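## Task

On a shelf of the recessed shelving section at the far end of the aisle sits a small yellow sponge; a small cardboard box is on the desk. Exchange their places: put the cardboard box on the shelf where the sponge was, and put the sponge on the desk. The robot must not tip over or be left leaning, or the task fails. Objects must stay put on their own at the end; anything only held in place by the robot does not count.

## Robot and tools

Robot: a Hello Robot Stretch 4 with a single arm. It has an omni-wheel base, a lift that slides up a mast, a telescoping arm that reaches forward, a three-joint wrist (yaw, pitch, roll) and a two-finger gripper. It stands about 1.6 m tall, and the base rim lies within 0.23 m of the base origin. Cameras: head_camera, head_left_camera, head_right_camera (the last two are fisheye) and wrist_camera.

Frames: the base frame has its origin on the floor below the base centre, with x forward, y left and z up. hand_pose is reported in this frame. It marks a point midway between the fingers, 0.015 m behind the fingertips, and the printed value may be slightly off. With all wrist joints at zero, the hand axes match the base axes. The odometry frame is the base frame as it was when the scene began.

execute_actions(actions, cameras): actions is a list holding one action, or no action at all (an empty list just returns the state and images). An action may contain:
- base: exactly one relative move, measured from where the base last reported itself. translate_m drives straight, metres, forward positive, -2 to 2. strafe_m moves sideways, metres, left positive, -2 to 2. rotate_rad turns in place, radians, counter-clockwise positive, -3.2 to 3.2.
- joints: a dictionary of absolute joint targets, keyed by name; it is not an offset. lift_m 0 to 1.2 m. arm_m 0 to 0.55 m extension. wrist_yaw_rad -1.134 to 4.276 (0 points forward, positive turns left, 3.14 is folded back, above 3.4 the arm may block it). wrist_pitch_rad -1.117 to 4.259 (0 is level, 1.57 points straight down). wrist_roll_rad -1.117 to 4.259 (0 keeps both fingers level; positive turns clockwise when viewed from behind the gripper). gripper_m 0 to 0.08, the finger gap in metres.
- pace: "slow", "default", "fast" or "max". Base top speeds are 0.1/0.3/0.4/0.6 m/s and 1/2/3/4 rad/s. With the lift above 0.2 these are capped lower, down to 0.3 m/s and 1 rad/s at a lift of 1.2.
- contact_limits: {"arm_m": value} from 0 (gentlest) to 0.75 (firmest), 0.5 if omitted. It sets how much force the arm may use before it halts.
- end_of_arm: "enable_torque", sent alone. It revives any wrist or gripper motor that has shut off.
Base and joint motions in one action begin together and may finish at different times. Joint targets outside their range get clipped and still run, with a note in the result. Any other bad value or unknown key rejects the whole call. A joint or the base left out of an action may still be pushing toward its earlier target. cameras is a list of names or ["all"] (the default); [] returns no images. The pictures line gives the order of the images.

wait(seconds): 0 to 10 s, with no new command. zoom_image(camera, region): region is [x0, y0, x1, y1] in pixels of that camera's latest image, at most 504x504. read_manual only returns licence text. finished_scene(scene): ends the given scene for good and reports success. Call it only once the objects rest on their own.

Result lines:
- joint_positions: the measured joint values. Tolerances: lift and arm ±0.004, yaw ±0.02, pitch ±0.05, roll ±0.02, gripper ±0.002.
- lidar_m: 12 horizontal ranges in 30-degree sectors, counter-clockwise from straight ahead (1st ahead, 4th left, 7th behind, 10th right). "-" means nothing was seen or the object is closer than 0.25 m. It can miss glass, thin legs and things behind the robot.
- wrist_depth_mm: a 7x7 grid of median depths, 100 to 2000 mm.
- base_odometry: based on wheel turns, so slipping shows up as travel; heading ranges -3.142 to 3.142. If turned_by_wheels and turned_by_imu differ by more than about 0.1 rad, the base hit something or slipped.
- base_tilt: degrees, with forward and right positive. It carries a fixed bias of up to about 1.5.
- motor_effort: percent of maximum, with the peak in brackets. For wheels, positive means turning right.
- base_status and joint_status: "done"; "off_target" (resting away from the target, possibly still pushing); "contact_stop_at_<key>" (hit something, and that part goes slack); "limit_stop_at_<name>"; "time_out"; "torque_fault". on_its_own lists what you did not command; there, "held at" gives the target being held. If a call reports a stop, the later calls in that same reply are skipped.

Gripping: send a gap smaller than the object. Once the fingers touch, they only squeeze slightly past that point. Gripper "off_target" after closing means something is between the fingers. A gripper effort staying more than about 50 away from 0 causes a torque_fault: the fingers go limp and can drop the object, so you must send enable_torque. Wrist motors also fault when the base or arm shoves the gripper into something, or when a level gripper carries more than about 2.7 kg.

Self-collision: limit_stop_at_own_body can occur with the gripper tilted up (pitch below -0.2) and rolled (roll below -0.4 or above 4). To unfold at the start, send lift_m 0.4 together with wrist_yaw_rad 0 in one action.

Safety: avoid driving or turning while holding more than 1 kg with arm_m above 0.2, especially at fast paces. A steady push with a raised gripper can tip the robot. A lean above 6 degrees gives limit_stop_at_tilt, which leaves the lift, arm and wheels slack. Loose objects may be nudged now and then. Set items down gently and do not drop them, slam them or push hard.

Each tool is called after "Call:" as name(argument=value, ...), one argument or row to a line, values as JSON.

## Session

Call:
execute_actions(
  actions=[],
)

Scene clock: 0.00 s.
base_odometry: x=+0.000 y=+0.000 heading=+0.000 (m, m, rad; odometry frame)
turned_by_wheels: +0.000 (rad since the last result)
turned_by_imu: +0.000 (rad since the last result)
base_tilt: forward=+0.5 right=-0.2 (deg)
lidar_m: 0.66 1.62 1.57 1.62 2.29 1.43 1.54 2.20 2.16 0.85 0.86 0.63
base_status: not commanded
joint_positions: lift_m=+0.246 arm_m=+0.002 wrist_yaw_rad=+3.177 wrist_pitch_rad=+0.010 wrist_roll_rad=-0.001 gripper_m=+0.040
joint_status: not commanded
motor_effort: lift_m=+21 arm_m=-1 wrist_yaw_rad=+1 wrist_pitch_rad=-8 wrist_roll_rad=+0 gripper_m=+4 wheel_0=+0 wheel_1=+0 wheel_2=-1 (%)
hand_pose: x=-0.0431 y=+0.0799 z=+0.4218 quat_wxyz=(-0.018, -0.005, +0.000, +1.000) (m; base frame)
wrist_depth_mm: - 142 230 - - - 1863 / - 112 141 - 1863 1576 1499 / - 112 141 - - - 1863 / - 126 157 - - - 1863 / 192 - - - - - 1921 / 211 1618 1576 1537 162 1366 1366 / 208 1138 102 1078 146 - 976
pictures: head_camera, head_left_camera, head_right_camera, wrist_camera
Images, in order (width x height): head_camera 420x560, head_left_camera 420x672, head_right_camera 420x672, wrist_camera 616x392.

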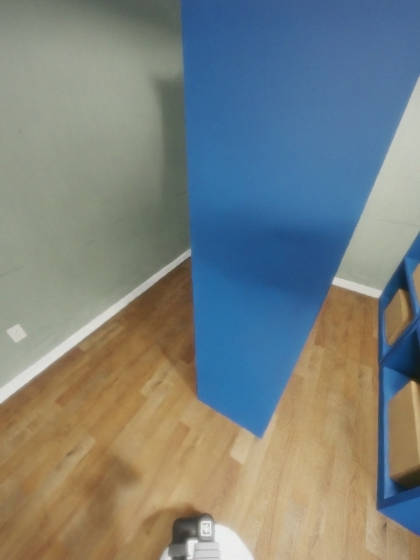

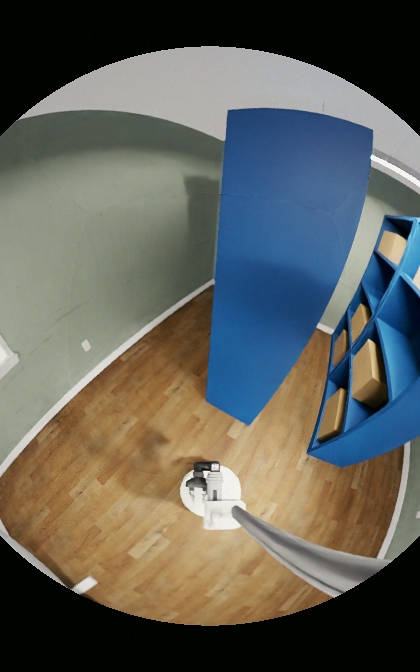

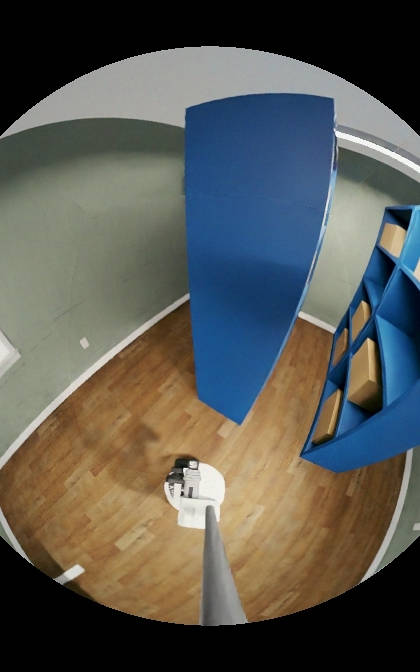

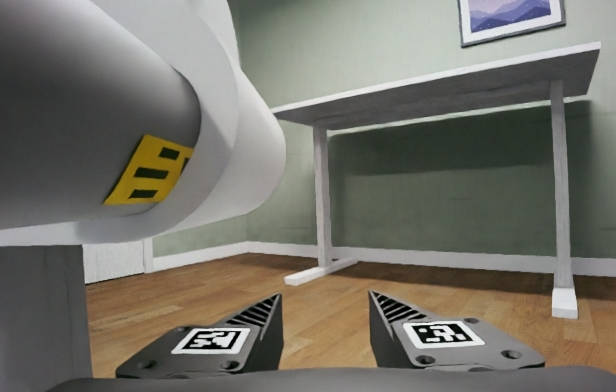

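Call:
execute_actions(
  actions=[
    {"base":{"rotate_rad":2.55},"joints":{"lift_m":0.9,"wrist_yaw_rad":0,"gripper_m":0.08,"wrist_pitch_rad":0.05}},
  ],
  cameras=["head_camera","wrist_camera"],
)

Scene clock: 5.97 s.
base_odometry: x=+0.000 y=+0.000 heading=+2.550 (m, m, rad; odometry frame)
turned_by_wheels: +2.550 (rad since the last result)
turned_by_imu: +2.577 (rad since the last result)
base_tilt: forward=+0.8 right=-0.3 (deg)
lidar_m: 1.42 1.48 2.24 2.13 0.89 0.89 0.61 0.64 1.66 1.56 1.59 2.22
base_status: done
joint_positions: lift_m=+0.900 arm_m=+0.002 wrist_yaw_rad=+0.000 wrist_pitch_rad=+0.053 wrist_roll_rad=-0.001 gripper_m=+0.080
joint_status: all done
motor_effort: lift_m=+23(24) arm_m=-1(1) wrist_yaw_rad=-1(6) wrist_pitch_rad=-8(11) wrist_roll_rad=-1(2) gripper_m=+5(5) wheel_0=-1(5) wheel_1=-1(6) wheel_2=-1(8) (%)
hand_pose: x=+0.3849 y=-0.0874 z=+1.0668 quat_wxyz=(+1.000, +0.000, +0.026, +0.000) (m; base frame)
wrist_depth_mm: 1921 1983 1921 1921 1863 1921 - / - - - 1921 1983 1983 1921 / - - - - - 1983 1983 / - - - - - - - / 1618 - - - - - - / - - - - - - - / - - 134 - - - -
pictures: head_camera, wrist_camera
Images, in order (width x height): head_camera 420x560, wrist_camera 616x392.

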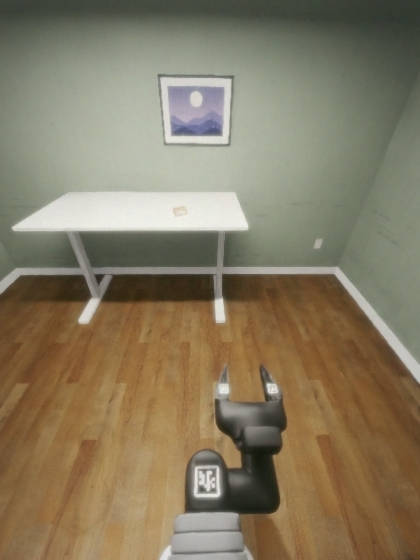

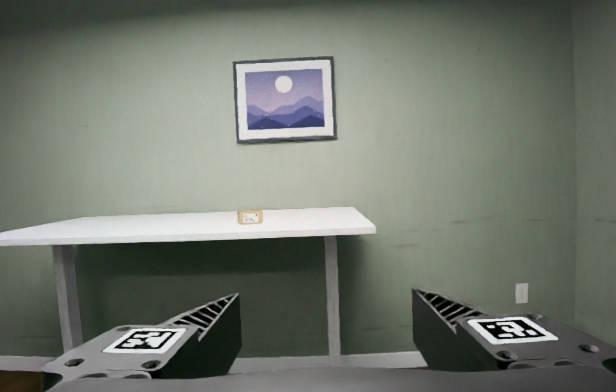

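Call:
execute_actions(
  actions=[
    {"base":{"translate_m":1.05},"joints":{"lift_m":0.95}},
  ],
  cameras=["head_camera","wrist_camera"],
)

Call:
zoom_image(
  camera="head_camera",
  region=[40,200,300,420],
)

Scene clock: 11.07 s.
base_odometry: x=-0.872 y=+0.586 heading=+2.550 (m, m, rad; odometry frame)
turned_by_wheels: +0.000 (rad since the last result)
turned_by_imu: -0.001 (rad since the last result)
base_tilt: forward=+0.7 right=-0.2 (deg)
lidar_m: 0.37 0.40 0.55 2.09 2.19 1.76 1.66 1.78 1.58 1.49 1.61 0.38
base_status: done
joint_positions: lift_m=+0.950 arm_m=+0.002 wrist_yaw_rad=+0.000 wrist_pitch_rad=+0.053 wrist_roll_rad=-0.001 gripper_m=+0.080
joint_status: all done
motor_effort: lift_m=+22(21) arm_m=-1(1) wrist_yaw_rad=+0(1) wrist_pitch_rad=-8(6) wrist_roll_rad=-1(2) gripper_m=+2(5) wheel_0=+1(2) wheel_1=+1(3) wheel_2=+2(10) (%)
hand_pose: x=+0.3849 y=-0.0874 z=+1.1169 quat_wxyz=(+1.000, +0.000, +0.026, +0.000) (m; base frame)
wrist_depth_mm: 960 946 931 917 917 917 917 / 960 976 946 917 946 931 917 / 960 960 960 931 960 946 946 / 976 976 960 976 960 976 946 / 976 976 976 976 960 946 960 / 661 661 591 627 574 960 960 / 480 - 133 473 439 - -
pictures: head_camera, wrist_camera
Images, in order (width x height): head_camera 420x560, wrist_camera 616x392.

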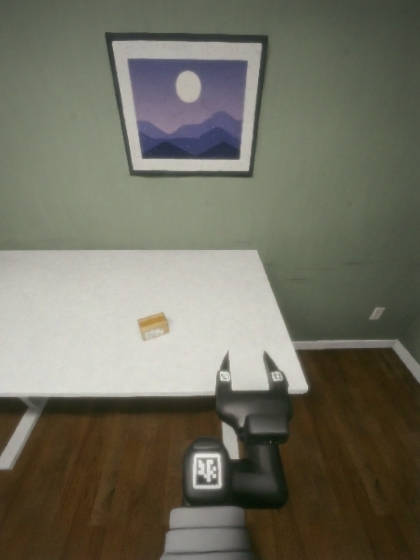

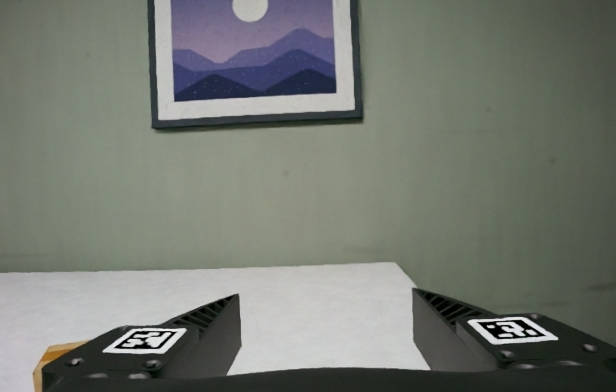

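Region (40, 200, 300, 420) of head_camera's 420x560 image, scaled by 1.938, with more detail than that image has; it fills the top 426 rows of this view, and the rest is white.

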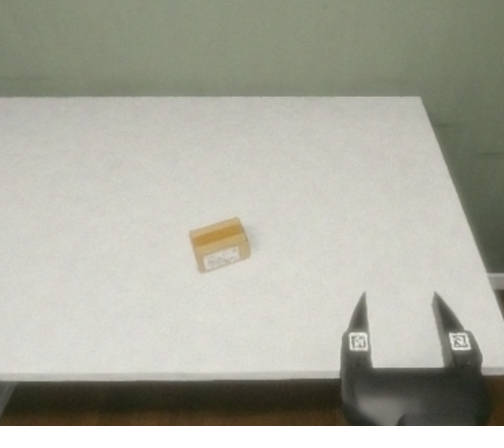

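Call:
execute_actions(
  actions=[
    {"base":{"strafe_m":-0.2},"joints":{"arm_m":0.49,"wrist_yaw_rad":1.95}},
  ],
  cameras=[],
)

Call:
execute_actions(
  actions=[
    {"joints":{"lift_m":0.82}},
  ],
  cameras=["head_camera","wrist_camera"],
)

Scene clock: 13.70 s.
base_odometry: x=-0.760 y=+0.752 heading=+2.550 (m, m, rad; odometry frame)
turned_by_wheels: +0.000 (rad since the last result)
turned_by_imu: +0.001 (rad since the last result)
base_tilt: forward=+0.5 right=-0.2 (deg)
lidar_m: 0.35 0.39 0.55 2.28 2.43 1.87 1.67 1.94 1.40 1.31 1.41 1.20
base_status: done
joint_positions: lift_m=+0.950 arm_m=+0.489 wrist_yaw_rad=+1.950 wrist_pitch_rad=+0.053 wrist_roll_rad=-0.001 gripper_m=+0.080
joint_status: all done
motor_effort: lift_m=+22(22) arm_m=+7(7) wrist_yaw_rad=+1(8) wrist_pitch_rad=-7(8) wrist_roll_rad=+0(2) gripper_m=+4(5) wheel_0=-1(8) wheel_1=+0(8) wheel_2=+1(1) (%)
hand_pose: x=+0.6624 y=+0.2297 z=+1.1169 quat_wxyz=(+0.561, -0.022, +0.015, +0.827) (m; base frame)
wrist_depth_mm: - - - - - - 1618 / - - - - - - 1661 / - - - - - - 1708 / - - - - - - 1756 / - - - - 1042 991 931 / - - - 634 574 574 603 / - - 134 477 433 - -
pictures: none
No camera images: the call's "cameras" was empty. Leave "cameras" out to get every camera's image.

Scene clock: 15.30 s.
base_odometry: x=-0.760 y=+0.752 heading=+2.550 (m, m, rad; odometry frame)
turned_by_wheels: +0.000 (rad since the last result)
turned_by_imu: +0.000 (rad since the last result)
base_tilt: forward=+0.7 right=+0.0 (deg)
lidar_m: 0.37 0.39 0.54 2.31 2.40 1.86 1.68 1.96 1.39 1.32 1.43 1.20
base_status: not commanded
joint_positions: lift_m=+0.820 arm_m=+0.489 wrist_yaw_rad=+1.950 wrist_pitch_rad=+0.053 wrist_roll_rad=-0.001 gripper_m=+0.080
joint_status: all done
motor_effort: lift_m=+18(20) arm_m=+6(6) wrist_yaw_rad=+1(0) wrist_pitch_rad=-8(7) wrist_roll_rad=+1(1) gripper_m=+4(5) wheel_0=+0(1) wheel_1=+0(0) wheel_2=+1(1) (%)
hand_pose: x=+0.6624 y=+0.2297 z=+0.9872 quat_wxyz=(+0.561, -0.022, +0.015, +0.827) (m; base frame)
wrist_depth_mm: - - - - - - 1618 / - - - - - - 1708 / - - - - - - 1756 / - - - - - - 1366 / - - 512 268 455 427 404 / 293 290 259 268 249 247 264 / 211 - 134 204 188 - -
pictures: head_camera, wrist_camera
Images, in order (width x height): head_camera 420x560, wrist_camera 616x392.

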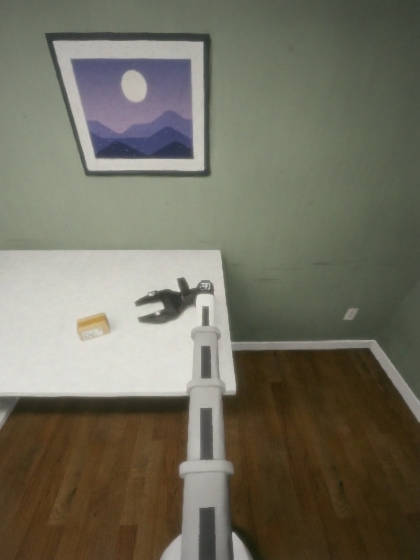

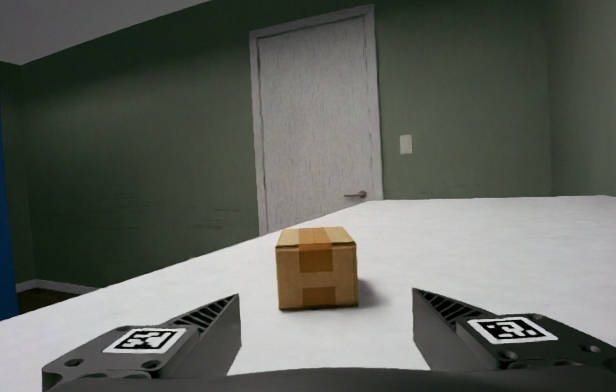

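Call:
execute_actions(
  actions=[
    {"base":{"strafe_m":0.075},"joints":{"arm_m":0.456},"pace":"slow"},
  ],
  cameras=[],
)

Call:
execute_actions(
  actions=[
    {"base":{"strafe_m":0.03},"joints":{"arm_m":0.444},"pace":"slow"},
  ],
  cameras=[],
)

Call:
execute_actions(
  actions=[
    {"base":{"strafe_m":0.03},"joints":{"arm_m":0.432},"pace":"slow"},
  ],
  cameras=["wrist_camera"],
)

Call:
execute_actions(
  actions=[
    {"joints":{"gripper_m":0.035}},
  ],
  cameras=[],
)

Call:
execute_actions(
  actions=[
    {"joints":{"lift_m":0.86}},
  ],
  cameras=["wrist_camera"],
)

Call:
execute_actions(
  actions=[
    {"base":{"translate_m":-0.7},"joints":{"arm_m":0,"wrist_yaw_rad":0}},
  ],
  cameras=[],
)

Call:
execute_actions(
  actions=[
    {"base":{"rotate_rad":3.1}},
  ],
  cameras=["head_camera"],
)

Scene clock: 17.50 s.
base_odometry: x=-0.802 y=+0.690 heading=+2.550 (m, m, rad; odometry frame)
turned_by_wheels: +0.000 (rad since the last result)
turned_by_imu: -0.001 (rad since the last result)
base_tilt: forward=+0.8 right=-0.2 (deg)
lidar_m: 0.36 0.40 0.54 2.22 2.35 1.83 1.67 2.09 1.46 1.40 1.51 0.40
base_status: done
joint_positions: lift_m=+0.820 arm_m=+0.457 wrist_yaw_rad=+1.950 wrist_pitch_rad=+0.053 wrist_roll_rad=-0.001 gripper_m=+0.080
joint_status: all done
motor_effort: lift_m=+18(18) arm_m=-7(6) wrist_yaw_rad=+1(0) wrist_pitch_rad=-8(8) wrist_roll_rad=-1(2) gripper_m=+4(4) wheel_0=-1(9) wheel_1=+0(5) wheel_2=+0(2) (%)
hand_pose: x=+0.6307 y=+0.2297 z=+0.9872 quat_wxyz=(+0.561, -0.022, +0.015, +0.827) (m; base frame)
wrist_depth_mm: - - - - - 1983 1661 / - - - - - 1921 1756 / - - - - - 1921 1863 / - - - - - 1921 1464 / - - - 239 452 430 404 / - 290 259 186 186 249 263 / 210 - 134 187 187 - -
pictures: none
No camera images: the call's "cameras" was empty. Leave "cameras" out to get every camera's image.

Scene clock: 18.80 s.
base_odometry: x=-0.819 y=+0.665 heading=+2.550 (m, m, rad; odometry frame)
turned_by_wheels: +0.000 (rad since the last result)
turned_by_imu: -0.001 (rad since the last result)
base_tilt: forward=+0.6 right=-0.2 (deg)
lidar_m: 0.35 0.39 0.54 2.22 2.34 1.80 1.68 2.14 1.51 1.43 1.53 0.40
base_status: done
joint_positions: lift_m=+0.820 arm_m=+0.445 wrist_yaw_rad=+1.950 wrist_pitch_rad=+0.053 wrist_roll_rad=-0.001 gripper_m=+0.080
joint_status: all done
motor_effort: lift_m=+18(18) arm_m=-7(7) wrist_yaw_rad=+2(1) wrist_pitch_rad=-7(7) wrist_roll_rad=-1(2) gripper_m=+5(5) wheel_0=-1(2) wheel_1=+0(7) wheel_2=+0(2) (%)
hand_pose: x=+0.6187 y=+0.2297 z=+0.9872 quat_wxyz=(+0.561, -0.022, +0.015, +0.827) (m; base frame)
wrist_depth_mm: - - - - - 1921 1756 / - - - - - 1983 1708 / - - - - - 1983 1808 / - - - - - 1921 1499 / - - - 488 452 427 407 / - 290 166 153 154 248 263 / 211 - 134 154 154 - -
pictures: none
No camera images: the call's "cameras" was empty. Leave "cameras" out to get every camera's image.

Scene clock: 20.10 s.
base_odometry: x=-0.835 y=+0.640 heading=+2.550 (m, m, rad; odometry frame)
turned_by_wheels: +0.000 (rad since the last result)
turned_by_imu: -0.001 (rad since the last result)
base_tilt: forward=+0.6 right=+0.0 (deg)
lidar_m: 0.37 0.40 0.52 2.18 2.28 1.81 1.69 2.18 1.51 1.45 1.57 0.39
base_status: done
joint_positions: lift_m=+0.820 arm_m=+0.433 wrist_yaw_rad=+1.950 wrist_pitch_rad=+0.053 wrist_roll_rad=-0.001 gripper_m=+0.080
joint_status: all done
motor_effort: lift_m=+18(18) arm_m=-7(8) wrist_yaw_rad=+1(1) wrist_pitch_rad=-9(9) wrist_roll_rad=+1(1) gripper_m=+4(7) wheel_0=-2(5) wheel_1=+0(6) wheel_2=+0(1) (%)
hand_pose: x=+0.6067 y=+0.2297 z=+0.9872 quat_wxyz=(+0.561, -0.022, +0.015, +0.827) (m; base frame)
wrist_depth_mm: - - - - - 1921 1756 / - - - - - 1863 1756 / - - - - - 1863 1808 / - - - - - 1863 1537 / - - - 488 459 430 404 / - 290 153 136 146 249 265 / 210 - 121 121 121 - -
pictures: wrist_camera
Images, in order (width x height): wrist_camera 616x392.

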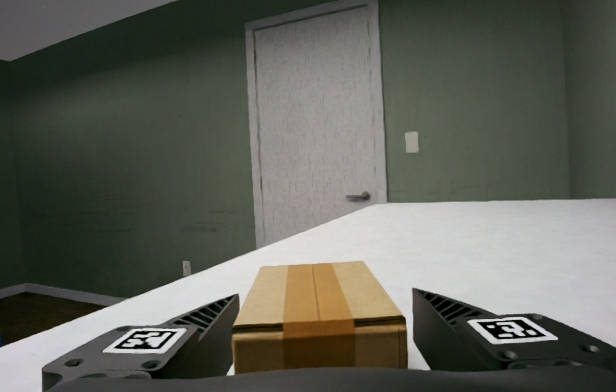

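Scene clock: 21.10 s.
base_odometry: x=-0.835 y=+0.640 heading=+2.550 (m, m, rad; odometry frame)
turned_by_wheels: +0.000 (rad since the last result)
turned_by_imu: +0.000 (rad since the last result)
base_tilt: forward=+0.6 right=-0.2 (deg)
lidar_m: 0.36 0.39 0.52 2.20 2.28 1.83 1.68 2.14 1.52 1.45 1.55 0.38
base_status: not commanded
joint_positions: lift_m=+0.820 arm_m=+0.433 wrist_yaw_rad=+1.950 wrist_pitch_rad=+0.053 wrist_roll_rad=-0.001 gripper_m=+0.060
joint_status: gripper_m off_target (ended at +0.060, target +0.035)
on_its_own: gripper_m is held at +0.054, not at your +0.035, by its contact guard: the fingers met something
motor_effort: lift_m=+18(18) arm_m=-7(7) wrist_yaw_rad=+0(1) wrist_pitch_rad=-8(8) wrist_roll_rad=-1(1) gripper_m=-36(44) wheel_0=-1(1) wheel_1=+0(0) wheel_2=+0(0) (%)
hand_pose: x=+0.6066 y=+0.2297 z=+0.9872 quat_wxyz=(+0.561, -0.022, +0.015, +0.827) (m; base frame)
wrist_depth_mm: - - - - - 1863 1756 / - - - - - 1863 1756 / - - - - - 1921 1756 / - - - - - 1863 1537 / - - - 488 459 427 407 / - 290 152 136 133 255 246 / 211 - 116 121 121 - -
pictures: none
No camera images: the call's "cameras" was empty. Leave "cameras" out to get every camera's image.

Scene clock: 22.10 s.
base_odometry: x=-0.835 y=+0.640 heading=+2.550 (m, m, rad; odometry frame)
turned_by_wheels: +0.000 (rad since the last result)
turned_by_imu: +0.000 (rad since the last result)
base_tilt: forward=+0.6 right=+0.0 (deg)
lidar_m: 0.37 0.41 0.56 2.19 2.25 1.81 1.68 2.17 1.51 1.46 1.58 0.39
base_status: not commanded
joint_positions: lift_m=+0.860 arm_m=+0.433 wrist_yaw_rad=+1.950 wrist_pitch_rad=+0.054 wrist_roll_rad=-0.001 gripper_m=+0.060
joint_status: all done
on_its_own: gripper_m is held at +0.054, not at your +0.035, by its contact guard: the fingers met something
motor_effort: lift_m=+23(24) arm_m=-7(7) wrist_yaw_rad=+0(1) wrist_pitch_rad=-8(11) wrist_roll_rad=-2(1) gripper_m=-33(37) wheel_0=-1(1) wheel_1=+0(0) wheel_2=+0(0) (%)
hand_pose: x=+0.6067 y=+0.2296 z=+1.0266 quat_wxyz=(+0.561, -0.022, +0.015, +0.827) (m; base frame)
wrist_depth_mm: - - - - - 1863 1756 / - - - - - 1863 1756 / - - - - - 1921 1808 / - - - - - 1808 1756 / - - - 778 634 585 559 / - - 153 137 134 355 338 / - - 116 121 121 - -
pictures: wrist_camera
Images, in order (width x height): wrist_camera 616x392.

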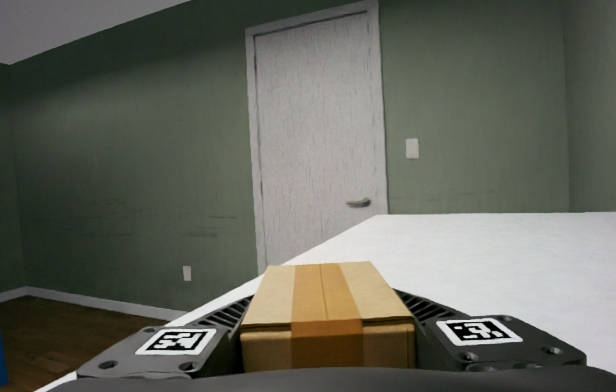

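Scene clock: 25.90 s.
base_odometry: x=-0.254 y=+0.249 heading=+2.550 (m, m, rad; odometry frame)
turned_by_wheels: +0.000 (rad since the last result)
turned_by_imu: -0.002 (rad since the last result)
base_tilt: forward=+0.6 right=-0.1 (deg)
lidar_m: 1.06 1.13 1.55 2.18 1.43 1.17 0.96 1.00 1.57 1.44 1.52 1.95
base_status: done
joint_positions: lift_m=+0.860 arm_m=+0.003 wrist_yaw_rad=+0.000 wrist_pitch_rad=+0.054 wrist_roll_rad=-0.001 gripper_m=+0.060
joint_status: all done
joint sent to its limit — the command would take arm_m past its lower limit, so that joint was sent only as far as its limit.
on_its_own: gripper_m is held at +0.054, not at your +0.035, by its contact guard: the fingers met something
motor_effort: lift_m=+22(23) arm_m=-6(6) wrist_yaw_rad=+0(7) wrist_pitch_rad=-10(11) wrist_roll_rad=+0(0) gripper_m=-36(36) wheel_0=-1(4) wheel_1=+1(7) wheel_2=+0(10) (%)
hand_pose: x=+0.3859 y=-0.0874 z=+1.0266 quat_wxyz=(+1.000, +0.000, +0.027, +0.000) (m; base frame)
wrist_depth_mm: 1576 1576 1618 1618 1661 1576 1661 / 1756 1708 1661 1618 1661 1576 1576 / 1708 1618 1661 1661 1661 1661 1661 / 1708 1708 1661 1618 1661 1661 1708 / 1756 1708 1661 904 1661 1661 1708 / 1756 1708 152 136 133 1661 1708 / 1756 - 116 121 121 - -
pictures: none
No camera images: the call's "cameras" was empty. Leave "cameras" out to get every camera's image.

Scene clock: 28.73 s.
base_odometry: x=-0.254 y=+0.249 heading=-0.633 (m, m, rad; odometry frame)
turned_by_wheels: +3.100 (rad since the last result)
turned_by_imu: +3.135 (rad since the last result)
base_tilt: forward=+0.5 right=-0.1 (deg)
lidar_m: 0.98 1.00 1.58 1.46 1.52 1.95 1.09 1.11 1.60 2.17 1.43 1.18
base_status: done
joint_positions: lift_m=+0.860 arm_m=+0.003 wrist_yaw_rad=+0.000 wrist_pitch_rad=+0.054 wrist_roll_rad=-0.001 gripper_m=+0.060
joint_status: not commanded
on_its_own: gripper_m is held at +0.054, not at your +0.035, by its contact guard: the fingers met something
motor_effort: lift_m=+22(22) arm_m=-7(7) wrist_yaw_rad=+0(0) wrist_pitch_rad=-10(11) wrist_roll_rad=-2(0) gripper_m=-36(36) wheel_0=+1(10) wheel_1=-1(5) wheel_2=-1(8) (%)
hand_pose: x=+0.3860 y=-0.0874 z=+1.0266 quat_wxyz=(+1.000, +0.000, +0.027, +0.000) (m; base frame)
wrist_depth_mm: - 750 741 - - 1160 820 / - 750 759 - - 1499 1098 / - 768 759 - - 1618 1430 / - 768 759 - - 1661 854 / - 778 788 788 - 1366 1138 / - 788 153 136 133 1160 1138 / - - 116 121 121 - -
pictures: head_camera
Images, in order (width x height): head_camera 420x560.

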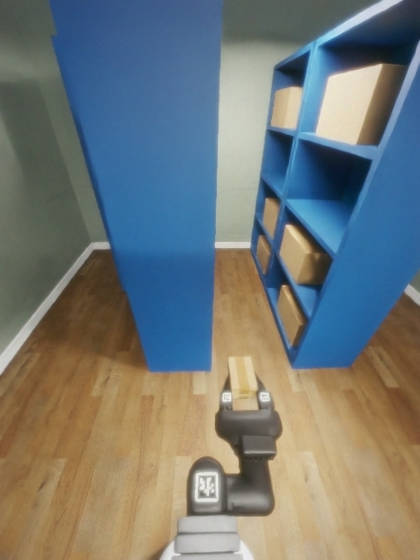

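Call:
execute_actions(
  actions=[
    {"base":{"strafe_m":-0.33}},
  ],
  cameras=["head_camera"],
)

Call:
execute_actions(
  actions=[
    {"base":{"translate_m":1.2}},
  ],
  cameras=["head_camera"],
)

Scene clock: 31.27 s.
base_odometry: x=-0.450 y=-0.016 heading=-0.633 (m, m, rad; odometry frame)
turned_by_wheels: +0.000 (rad since the last result)
turned_by_imu: +0.002 (rad since the last result)
base_tilt: forward=+0.7 right=-0.3 (deg)
lidar_m: 1.11 0.99 1.89 1.79 1.88 1.13 1.08 1.13 1.97 1.84 1.98 1.07
base_status: done
joint_positions: lift_m=+0.860 arm_m=+0.003 wrist_yaw_rad=+0.000 wrist_pitch_rad=+0.054 wrist_roll_rad=-0.001 gripper_m=+0.060
joint_status: not commanded
on_its_own: gripper_m is held at +0.054, not at your +0.035, by its contact guard: the fingers met something
motor_effort: lift_m=+21(22) arm_m=-7(7) wrist_yaw_rad=+0(0) wrist_pitch_rad=-11(11) wrist_roll_rad=+1(0) gripper_m=-38(38) wheel_0=+1(8) wheel_1=+0(7) wheel_2=-1(0) (%)
hand_pose: x=+0.3859 y=-0.0874 z=+1.0266 quat_wxyz=(+1.000, +0.000, +0.027, +0.000) (m; base frame)
wrist_depth_mm: 759 759 1576 - 1060 750 741 / 759 768 1618 - 1397 741 750 / 768 778 1618 - 1618 759 759 / 778 778 1537 - 1618 778 778 / 778 778 1708 - 1281 778 778 / 788 788 152 136 133 788 759 / 798 - 116 121 121 - -
pictures: head_camera
Images, in order (width x height): head_camera 420x560.

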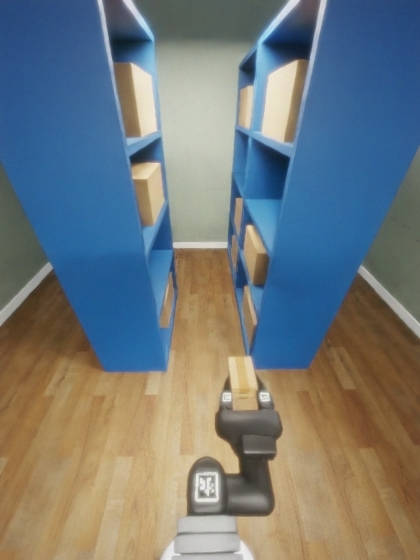

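Scene clock: 36.83 s.
base_odometry: x=+0.518 y=-0.727 heading=-0.634 (m, m, rad; odometry frame)
turned_by_wheels: +0.000 (rad since the last result)
turned_by_imu: -0.001 (rad since the last result)
base_tilt: forward=+0.6 right=-0.2 (deg)
lidar_m: 1.27 0.38 0.25 0.25 0.26 3.19 3.14 2.80 0.33 0.28 0.31 0.44
base_status: done
joint_positions: lift_m=+0.860 arm_m=+0.003 wrist_yaw_rad=+0.000 wrist_pitch_rad=+0.054 wrist_roll_rad=-0.001 gripper_m=+0.060
joint_status: not commanded
on_its_own: gripper_m is held at +0.054, not at your +0.035, by its contact guard: the fingers met something
motor_effort: lift_m=+22(21) arm_m=-6(7) wrist_yaw_rad=+0(1) wrist_pitch_rad=-10(11) wrist_roll_rad=+1(2) gripper_m=-34(36) wheel_0=+1(3) wheel_1=-2(3) wheel_2=+0(8) (%)
hand_pose: x=+0.3859 y=-0.0874 z=+1.0266 quat_wxyz=(+1.000, +0.000, +0.027, +0.000) (m; base frame)
wrist_depth_mm: 1138 1430 1397 1397 991 480 421 / 1229 1397 1397 1397 1336 492 427 / 1366 1464 1430 1464 1336 492 433 / 1366 1430 1430 1464 1366 504 436 / 1397 1430 1464 1430 1397 504 399 / 1336 1430 153 136 133 442 442 / 480 - 116 121 121 - -
pictures: head_camera
Images, in order (width x height): head_camera 420x560.

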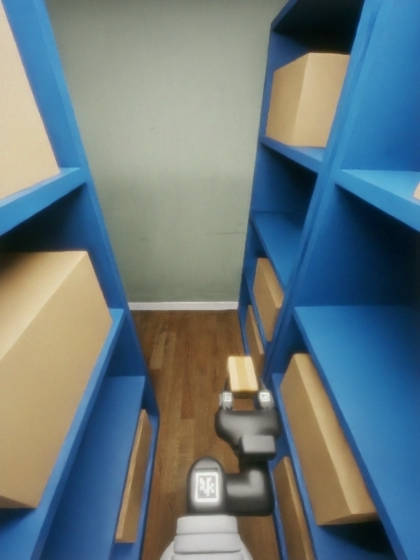

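Call:
execute_actions(
  actions=[
    {"base":{"strafe_m":-0.02},"pace":"slow"},
  ],
  cameras=[],
)

Call:
execute_actions(
  actions=[
    {"base":{"translate_m":1.1}},
  ],
  cameras=[],
)

Call:
execute_actions(
  actions=[
    {"base":{"rotate_rad":1.55},"pace":"slow"},
  ],
  cameras=["head_camera"],
)

Scene clock: 38.07 s.
base_odometry: x=+0.506 y=-0.743 heading=-0.634 (m, m, rad; odometry frame)
turned_by_wheels: +0.000 (rad since the last result)
turned_by_imu: +0.000 (rad since the last result)
base_tilt: forward=+0.5 right=-0.2 (deg)
lidar_m: 1.15 0.42 0.27 0.26 0.29 2.99 2.67 2.77 0.29 0.28 0.29 0.42
base_status: done
joint_positions: lift_m=+0.860 arm_m=+0.003 wrist_yaw_rad=+0.000 wrist_pitch_rad=+0.054 wrist_roll_rad=-0.001 gripper_m=+0.060
joint_status: not commanded
on_its_own: gripper_m is held at +0.054, not at your +0.035, by its contact guard: the fingers met something
motor_effort: lift_m=+21(22) arm_m=-6(6) wrist_yaw_rad=+1(1) wrist_pitch_rad=-13(11) wrist_roll_rad=+1(2) gripper_m=-36(36) wheel_0=+0(6) wheel_1=+0(3) wheel_2=+0(2) (%)
hand_pose: x=+0.3859 y=-0.0874 z=+1.0266 quat_wxyz=(+1.000, +0.000, +0.027, +0.000) (m; base frame)
wrist_depth_mm: 1182 1397 1366 1430 991 430 424 / 1255 1430 1430 1430 1336 442 430 / 1366 1464 1397 1430 1366 452 430 / 1366 1430 1464 1397 1336 459 436 / 1430 1464 1430 1430 1397 462 402 / 1397 1464 153 136 134 445 351 / 1205 - 116 121 121 - -
pictures: none
No camera images: the call's "cameras" was empty. Leave "cameras" out to get every camera's image.

Scene clock: 43.20 s.
base_odometry: x=+1.392 y=-1.394 heading=-0.634 (m, m, rad; odometry frame)
turned_by_wheels: +0.000 (rad since the last result)
turned_by_imu: -0.001 (rad since the last result)
base_tilt: forward=+0.6 right=+0.0 (deg)
lidar_m: 0.49 0.55 0.75 0.74 0.57 0.49 1.17 0.43 0.29 0.25 0.31 0.41
base_status: done
joint_positions: lift_m=+0.860 arm_m=+0.003 wrist_yaw_rad=+0.000 wrist_pitch_rad=+0.054 wrist_roll_rad=-0.001 gripper_m=+0.060
joint_status: not commanded
on_its_own: gripper_m is held at +0.054, not at your +0.035, by its contact guard: the fingers met something
motor_effort: lift_m=+21(22) arm_m=-7(6) wrist_yaw_rad=+0(0) wrist_pitch_rad=-11(11) wrist_roll_rad=-1(2) gripper_m=-38(36) wheel_0=-1(3) wheel_1=-1(3) wheel_2=+2(9) (%)
hand_pose: x=+0.3859 y=-0.0874 z=+1.0266 quat_wxyz=(+1.000, +0.000, +0.027, +0.000) (m; base frame)
wrist_depth_mm: 317 317 314 312 312 312 310 / 320 319 314 315 315 315 315 / 324 322 322 320 319 319 306 / 324 325 324 322 320 322 312 / 327 325 327 324 324 322 314 / 330 329 153 136 133 327 306 / 336 - 116 121 121 - -
pictures: none
No camera images: the call's "cameras" was empty. Leave "cameras" out to get every camera's image.

Scene clock: 46.03 s.
base_odometry: x=+1.392 y=-1.394 heading=+0.916 (m, m, rad; odometry frame)
turned_by_wheels: +1.550 (rad since the last result)
turned_by_imu: +1.567 (rad since the last result)
base_tilt: forward=+0.7 right=-0.2 (deg)
lidar_m: 0.73 0.56 0.48 1.16 0.44 0.28 0.27 0.29 0.42 0.53 0.55 0.74
base_status: done
joint_positions: lift_m=+0.860 arm_m=+0.003 wrist_yaw_rad=+0.000 wrist_pitch_rad=+0.054 wrist_roll_rad=-0.001 gripper_m=+0.060
joint_status: not commanded
on_its_own: gripper_m is held at +0.054, not at your +0.035, by its contact guard: the fingers met something
motor_effort: lift_m=+21(21) arm_m=-6(6) wrist_yaw_rad=+1(0) wrist_pitch_rad=-13(11) wrist_roll_rad=+0(2) gripper_m=-36(37) wheel_0=+0(3) wheel_1=-2(4) wheel_2=+0(4) (%)
hand_pose: x=+0.3859 y=-0.0874 z=+1.0266 quat_wxyz=(+1.000, +0.000, +0.027, +0.000) (m; base frame)
wrist_depth_mm: 591 741 809 798 842 750 574 / 585 854 960 960 976 842 585 / 585 854 976 976 960 854 580 / 585 842 976 1008 976 798 591 / 544 621 585 535 535 574 549 / 564 768 153 136 133 750 597 / 585 - 116 121 121 - -
pictures: head_camera
Images, in order (width x height): head_camera 420x560.

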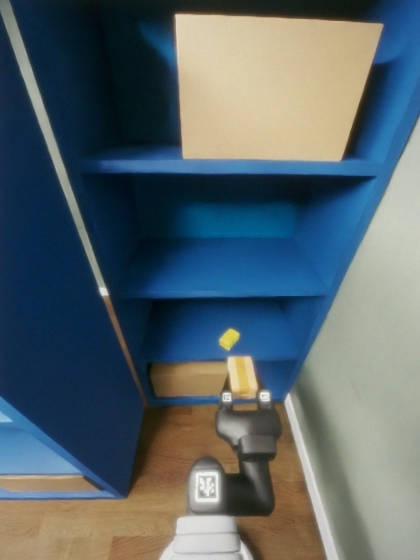

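Call:
execute_actions(
  actions=[
    {"base":{"translate_m":0.25},"joints":{"lift_m":0.55}},
  ],
  cameras=["wrist_camera"],
)

Call:
execute_actions(
  actions=[
    {"base":{"strafe_m":-0.2}},
  ],
  cameras=[],
)

Call:
execute_actions(
  actions=[
    {"joints":{"arm_m":0.3}},
  ],
  cameras=["head_camera","wrist_camera"],
)

Scene clock: 48.50 s.
base_odometry: x=+1.545 y=-1.196 heading=+0.916 (m, m, rad; odometry frame)
turned_by_wheels: +0.000 (rad since the last result)
turned_by_imu: -0.001 (rad since the last result)
base_tilt: forward=+0.7 right=-0.2 (deg)
lidar_m: 0.48 0.51 0.40 0.38 0.78 0.55 0.52 0.55 0.55 0.50 0.54 0.51
base_status: done
joint_positions: lift_m=+0.550 arm_m=+0.003 wrist_yaw_rad=+0.000 wrist_pitch_rad=+0.054 wrist_roll_rad=-0.001 gripper_m=+0.060
joint_status: all done
on_its_own: gripper_m is held at +0.054, not at your +0.035, by its contact guard: the fingers met something
motor_effort: lift_m=+19(21) arm_m=-6(7) wrist_yaw_rad=+1(1) wrist_pitch_rad=-13(10) wrist_roll_rad=-2(0) gripper_m=-36(37) wheel_0=-2(4) wheel_1=-1(6) wheel_2=+2(7) (%)
hand_pose: x=+0.3859 y=-0.0874 z=+0.7169 quat_wxyz=(+1.000, +0.000, +0.027, +0.000) (m; base frame)
wrist_depth_mm: 402 421 436 439 462 466 469 / 554 647 691 723 715 715 580 / 591 732 741 732 723 732 580 / 580 741 732 741 732 732 580 / 580 741 750 741 750 750 591 / 569 707 152 136 133 627 564 / 508 - 116 121 121 - -
pictures: wrist_camera
Images, in order (width x height): wrist_camera 616x392.

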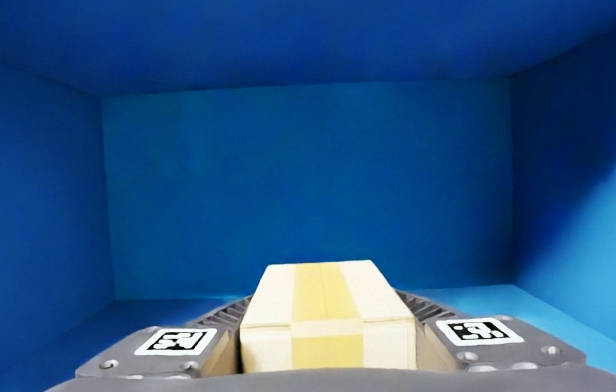

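Scene clock: 50.43 s.
base_odometry: x=+1.703 y=-1.317 heading=+0.916 (m, m, rad; odometry frame)
turned_by_wheels: +0.000 (rad since the last result)
turned_by_imu: +0.001 (rad since the last result)
base_tilt: forward=+0.6 right=-0.1 (deg)
lidar_m: 0.48 0.51 0.60 0.55 0.78 0.55 0.52 0.48 0.33 0.30 0.33 0.47
base_status: done
joint_positions: lift_m=+0.550 arm_m=+0.003 wrist_yaw_rad=+0.000 wrist_pitch_rad=+0.054 wrist_roll_rad=-0.001 gripper_m=+0.060
joint_status: not commanded
on_its_own: gripper_m is held at +0.054, not at your +0.035, by its contact guard: the fingers met something
motor_effort: lift_m=+18(18) arm_m=-6(6) wrist_yaw_rad=+0(1) wrist_pitch_rad=-13(11) wrist_roll_rad=-1(0) gripper_m=-36(37) wheel_0=+0(10) wheel_1=+2(8) wheel_2=+1(1) (%)
hand_pose: x=+0.3859 y=-0.0874 z=+0.7169 quat_wxyz=(+1.000, +0.000, +0.027, +0.000) (m; base frame)
wrist_depth_mm: 402 418 436 439 462 410 301 / 603 640 683 715 668 427 303 / 741 732 741 732 732 433 303 / 750 750 732 750 741 439 307 / 759 750 741 741 732 445 309 / 715 699 153 136 133 387 300 / 512 - 116 121 121 - -
pictures: none
No camera images: the call's "cameras" was empty. Leave "cameras" out to get every camera's image.

Scene clock: 52.43 s.
base_odometry: x=+1.703 y=-1.317 heading=+0.916 (m, m, rad; odometry frame)
turned_by_wheels: +0.000 (rad since the last result)
turned_by_imu: -0.001 (rad since the last result)
base_tilt: forward=+0.7 right=+0.0 (deg)
lidar_m: 0.48 0.51 0.62 0.56 0.75 0.56 0.50 0.48 0.32 0.31 0.34 0.46
base_status: not commanded
joint_positions: lift_m=+0.550 arm_m=+0.299 wrist_yaw_rad=+0.000 wrist_pitch_rad=+0.054 wrist_roll_rad=-0.001 gripper_m=+0.060
joint_status: all done
on_its_own: gripper_m is held at +0.054, not at your +0.035, by its contact guard: the fingers met something
motor_effort: lift_m=+19(18) arm_m=+6(7) wrist_yaw_rad=+0(0) wrist_pitch_rad=-10(11) wrist_roll_rad=-1(1) gripper_m=-37(36) wheel_0=+0(0) wheel_1=+2(2) wheel_2=+1(1) (%)
hand_pose: x=+0.6821 y=-0.0874 z=+0.7169 quat_wxyz=(+1.000, +0.000, +0.027, +0.000) (m; base frame)
wrist_depth_mm: 407 424 433 427 433 413 297 / 439 436 433 436 430 418 301 / 442 436 442 439 439 430 300 / 445 445 439 442 439 436 304 / 452 449 445 442 442 439 306 / 452 455 152 136 133 382 306 / 455 - 116 121 121 - -
pictures: head_camera, wrist_camera
Images, in order (width x height): head_camera 420x560, wrist_camera 616x392.

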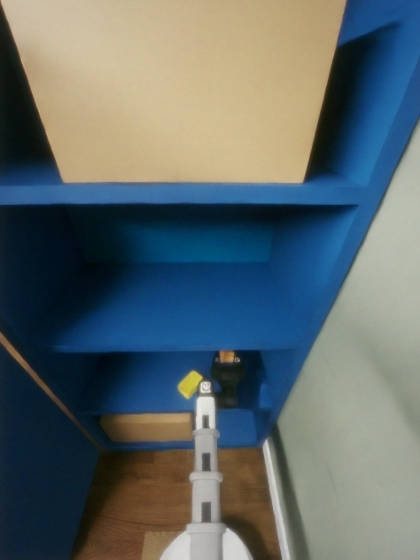

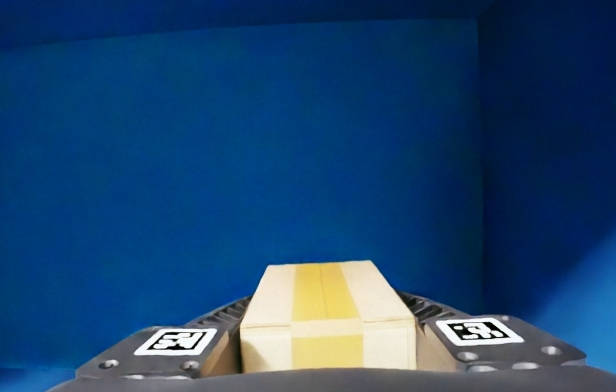

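Need ≈0.405.

Call:
execute_actions(
  actions=[
    {"joints":{"lift_m":0.42}},
  ],
  cameras=[],
)

Scene clock: 54.10 s.
base_odometry: x=+1.703 y=-1.317 heading=+0.916 (m, m, rad; odometry frame)
turned_by_wheels: +0.000 (rad since the last result)
turned_by_imu: -0.001 (rad since the last result)
base_tilt: forward=+0.7 right=-0.2 (deg)
lidar_m: 0.49 0.53 0.62 0.56 0.80 0.55 0.51 0.50 0.33 0.33 0.35 0.48
base_status: not commanded
joint_positions: lift_m=+0.420 arm_m=+0.299 wrist_yaw_rad=+0.000 wrist_pitch_rad=+0.054 wrist_roll_rad=-0.001 gripper_m=+0.060
joint_status: all done
on_its_own: gripper_m is held at +0.054, not at your +0.035, by its contact guard: the fingers met something
motor_effort: lift_m=+18(17) arm_m=+6(6) wrist_yaw_rad=+0(1) wrist_pitch_rad=-11(12) wrist_roll_rad=-1(0) gripper_m=-39(36) wheel_0=+0(1) wheel_1=+2(2) wheel_2=+1(1) (%)
hand_pose: x=+0.6821 y=-0.0874 z=+0.5869 quat_wxyz=(+1.000, +0.000, +0.027, +0.000) (m; base frame)
wrist_depth_mm: 433 436 430 427 430 407 296 / 439 439 433 436 433 418 303 / 442 439 436 439 436 430 300 / 449 442 449 445 439 439 304 / 449 449 449 445 442 410 307 / 329 327 152 136 133 291 282 / 238 - 116 121 121 - -
pictures: none
No camera images: the call's "cameras" was empty. Leave "cameras" out to get every camera's image.

Call:
execute_actions(
  actions=[
    {"joints":{"lift_m":0.409},"pace":"slow"},
  ],
  cameras=[],
)

Call:
execute_actions(
  actions=[
    {"joints":{"gripper_m":0.08}},
  ],
  cameras=[],
)

Call:
execute_actions(
  actions=[
    {"joints":{"arm_m":0.2},"base":{"translate_m":-0.2}},
  ],
  cameras=["wrist_camera"],
)

Call:
execute_actions(
  actions=[
    {"base":{"strafe_m":0.35},"joints":{"wrist_yaw_rad":-0.6}},
  ],
  cameras=[],
)

Call:
execute_actions(
  actions=[
    {"joints":{"arm_m":0.42,"lift_m":0.402}},
  ],
  cameras=["head_camera","wrist_camera"],
)

Scene clock: 55.17 s.
base_odometry: x=+1.703 y=-1.317 heading=+0.916 (m, m, rad; odometry frame)
turned_by_wheels: +0.000 (rad since the last result)
turned_by_imu: +0.000 (rad since the last result)
base_tilt: forward=+0.7 right=-0.2 (deg)
lidar_m: 0.48 0.51 0.59 0.56 0.79 0.57 0.52 0.50 0.34 0.31 0.33 0.47
base_status: not commanded
joint_positions: lift_m=+0.409 arm_m=+0.299 wrist_yaw_rad=+0.000 wrist_pitch_rad=+0.054 wrist_roll_rad=-0.001 gripper_m=+0.060
joint_status: all done
on_its_own: gripper_m is held at +0.054, not at your +0.035, by its contact guard: the fingers met something
motor_effort: lift_m=+18(19) arm_m=+6(6) wrist_yaw_rad=+0(0) wrist_pitch_rad=-11(10) wrist_roll_rad=+0(1) gripper_m=-37(36) wheel_0=+0(0) wheel_1=+2(2) wheel_2=+1(1) (%)
hand_pose: x=+0.6821 y=-0.0874 z=+0.5759 quat_wxyz=(+1.000, +0.000, +0.027, +0.000) (m; base frame)
wrist_depth_mm: 433 430 433 433 427 413 296 / 439 433 433 436 430 421 303 / 442 436 442 436 439 430 300 / 445 445 445 442 442 436 303 / 449 449 449 442 445 392 306 / 297 296 152 136 133 266 263 / 216 - 116 121 121 - -
pictures: none
No camera images: the call's "cameras" was empty. Leave "cameras" out to get every camera's image.

Scene clock: 56.10 s.
base_odometry: x=+1.703 y=-1.317 heading=+0.916 (m, m, rad; odometry frame)
turned_by_wheels: +0.000 (rad since the last result)
turned_by_imu: +0.000 (rad since the last result)
base_tilt: forward=+0.7 right=-0.2 (deg)
lidar_m: 0.47 0.52 0.61 0.58 0.79 0.51 0.52 0.52 0.31 0.31 0.34 0.49
base_status: not commanded
joint_positions: lift_m=+0.409 arm_m=+0.299 wrist_yaw_rad=+0.000 wrist_pitch_rad=+0.054 wrist_roll_rad=-0.001 gripper_m=+0.080
joint_status: all done
motor_effort: lift_m=+18(18) arm_m=+6(6) wrist_yaw_rad=+0(1) wrist_pitch_rad=-10(12) wrist_roll_rad=+0(0) gripper_m=+6(32) wheel_0=+0(0) wheel_1=+2(2) wheel_2=+1(1) (%)
hand_pose: x=+0.6821 y=-0.0874 z=+0.5760 quat_wxyz=(+1.000, +0.000, +0.027, +0.000) (m; base frame)
wrist_depth_mm: 436 430 433 433 430 410 297 / 445 436 436 436 433 418 303 / 442 442 439 436 439 430 298 / 445 445 442 442 442 436 304 / 449 449 445 445 445 389 306 / 298 297 249 150 151 260 277 / 219 - 121 120 122 - -
pictures: none
No camera images: the call's "cameras" was empty. Leave "cameras" out to get every camera's image.

Scene clock: 58.17 s.
base_odometry: x=+1.582 y=-1.476 heading=+0.916 (m, m, rad; odometry frame)
turned_by_wheels: +0.000 (rad since the last result)
turned_by_imu: -0.001 (rad since the last result)
base_tilt: forward=+0.7 right=+0.0 (deg)
lidar_m: 0.69 0.72 0.63 1.01 0.50 0.34 0.33 0.33 0.35 0.31 0.34 0.49
base_status: done
joint_positions: lift_m=+0.409 arm_m=+0.201 wrist_yaw_rad=+0.000 wrist_pitch_rad=+0.053 wrist_roll_rad=-0.001 gripper_m=+0.080
joint_status: all done
motor_effort: lift_m=+18(18) arm_m=-6(8) wrist_yaw_rad=+0(0) wrist_pitch_rad=-9(10) wrist_roll_rad=-1(2) gripper_m=+5(6) wheel_0=+1(2) wheel_1=+0(6) wheel_2=-1(8) (%)
hand_pose: x=+0.5843 y=-0.0874 z=+0.5761 quat_wxyz=(+1.000, +0.000, +0.027, +0.000) (m; base frame)
wrist_depth_mm: 715 723 732 715 715 415 301 / 732 732 723 723 732 427 306 / 750 741 741 741 741 430 303 / 750 741 741 732 732 445 307 / 559 373 402 418 477 397 309 / 301 301 293 294 293 290 291 / 525 - 134 768 759 - -
pictures: wrist_camera
Images, in order (width x height): wrist_camera 616x392.

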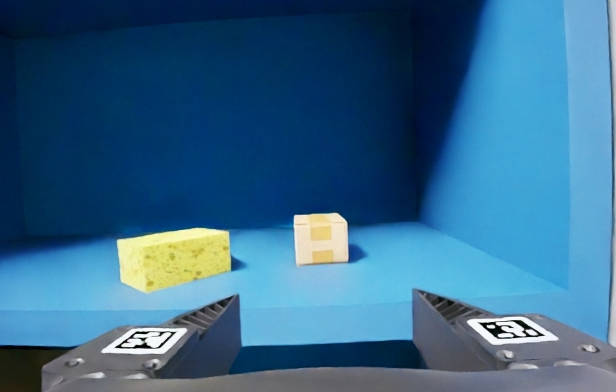

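Scene clock: 60.67 s.
base_odometry: x=+1.304 y=-1.263 heading=+0.916 (m, m, rad; odometry frame)
turned_by_wheels: +0.000 (rad since the last result)
turned_by_imu: -0.004 (rad since the last result)
base_tilt: forward=+0.6 right=-0.3 (deg)
lidar_m: 0.69 0.35 0.34 0.97 0.50 0.36 0.33 0.34 0.49 0.66 0.70 0.72
base_status: done
joint_positions: lift_m=+0.409 arm_m=+0.201 wrist_yaw_rad=-0.600 wrist_pitch_rad=+0.053 wrist_roll_rad=-0.001 gripper_m=+0.080
joint_status: all done
motor_effort: lift_m=+19(19) arm_m=-6(6) wrist_yaw_rad=-1(5) wrist_pitch_rad=-9(8) wrist_roll_rad=-1(0) gripper_m=+5(5) wheel_0=+2(9) wheel_1=-1(8) wheel_2=+0(1) (%)
hand_pose: x=+0.4979 y=-0.1920 z=+0.5760 quat_wxyz=(+0.955, +0.008, +0.026, -0.295) (m; base frame)
wrist_depth_mm: 640 699 778 778 691 585 504 / 640 707 798 891 707 591 508 / 654 723 831 931 715 597 521 / 654 723 831 904 723 603 521 / 554 549 427 500 549 603 525 / 301 327 345 904 741 569 521 / 282 - 133 931 732 - -
pictures: none
No camera images: the call's "cameras" was empty. Leave "cameras" out to get every camera's image.

Scene clock: 62.43 s.
base_odometry: x=+1.304 y=-1.263 heading=+0.916 (m, m, rad; odometry frame)
turned_by_wheels: +0.000 (rad since the last result)
turned_by_imu: -0.001 (rad since the last result)
base_tilt: forward=+0.9 right=-0.2 (deg)
lidar_m: 0.69 0.33 0.33 0.98 0.46 0.34 0.32 0.34 0.49 0.67 0.70 0.72
base_status: not commanded
joint_positions: lift_m=+0.402 arm_m=+0.419 wrist_yaw_rad=-0.600 wrist_pitch_rad=+0.053 wrist_roll_rad=-0.001 gripper_m=+0.080
joint_status: all done
motor_effort: lift_m=+18(18) arm_m=+6(5) wrist_yaw_rad=-1(0) wrist_pitch_rad=-8(8) wrist_roll_rad=-1(0) gripper_m=+5(5) wheel_0=+2(2) wheel_1=-1(1) wheel_2=+0(0) (%)
hand_pose: x=+0.7157 y=-0.1920 z=+0.5691 quat_wxyz=(+0.955, +0.008, +0.025, -0.295) (m; base frame)
wrist_depth_mm: 466 512 591 691 691 535 462 / 469 517 603 683 707 549 466 / 469 521 603 691 707 554 473 / 473 525 597 715 707 564 473 / 455 500 488 290 384 418 397 / 279 277 252 245 240 248 297 / 203 - 134 199 193 - -
pictures: head_camera, wrist_camera
Images, in order (width x height): head_camera 420x560, wrist_camera 616x392.

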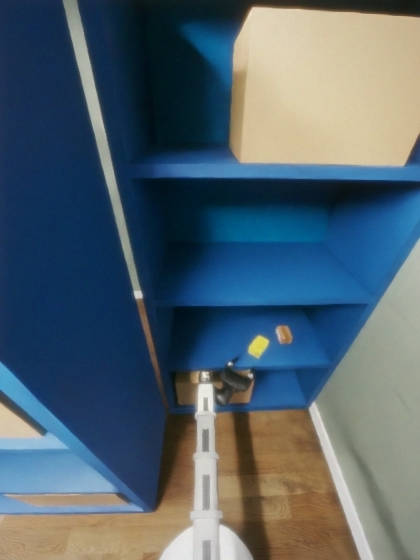

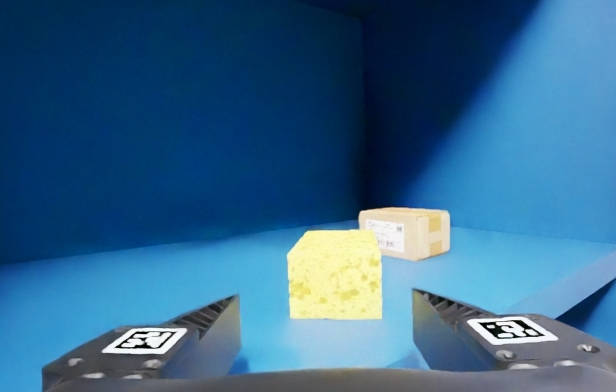

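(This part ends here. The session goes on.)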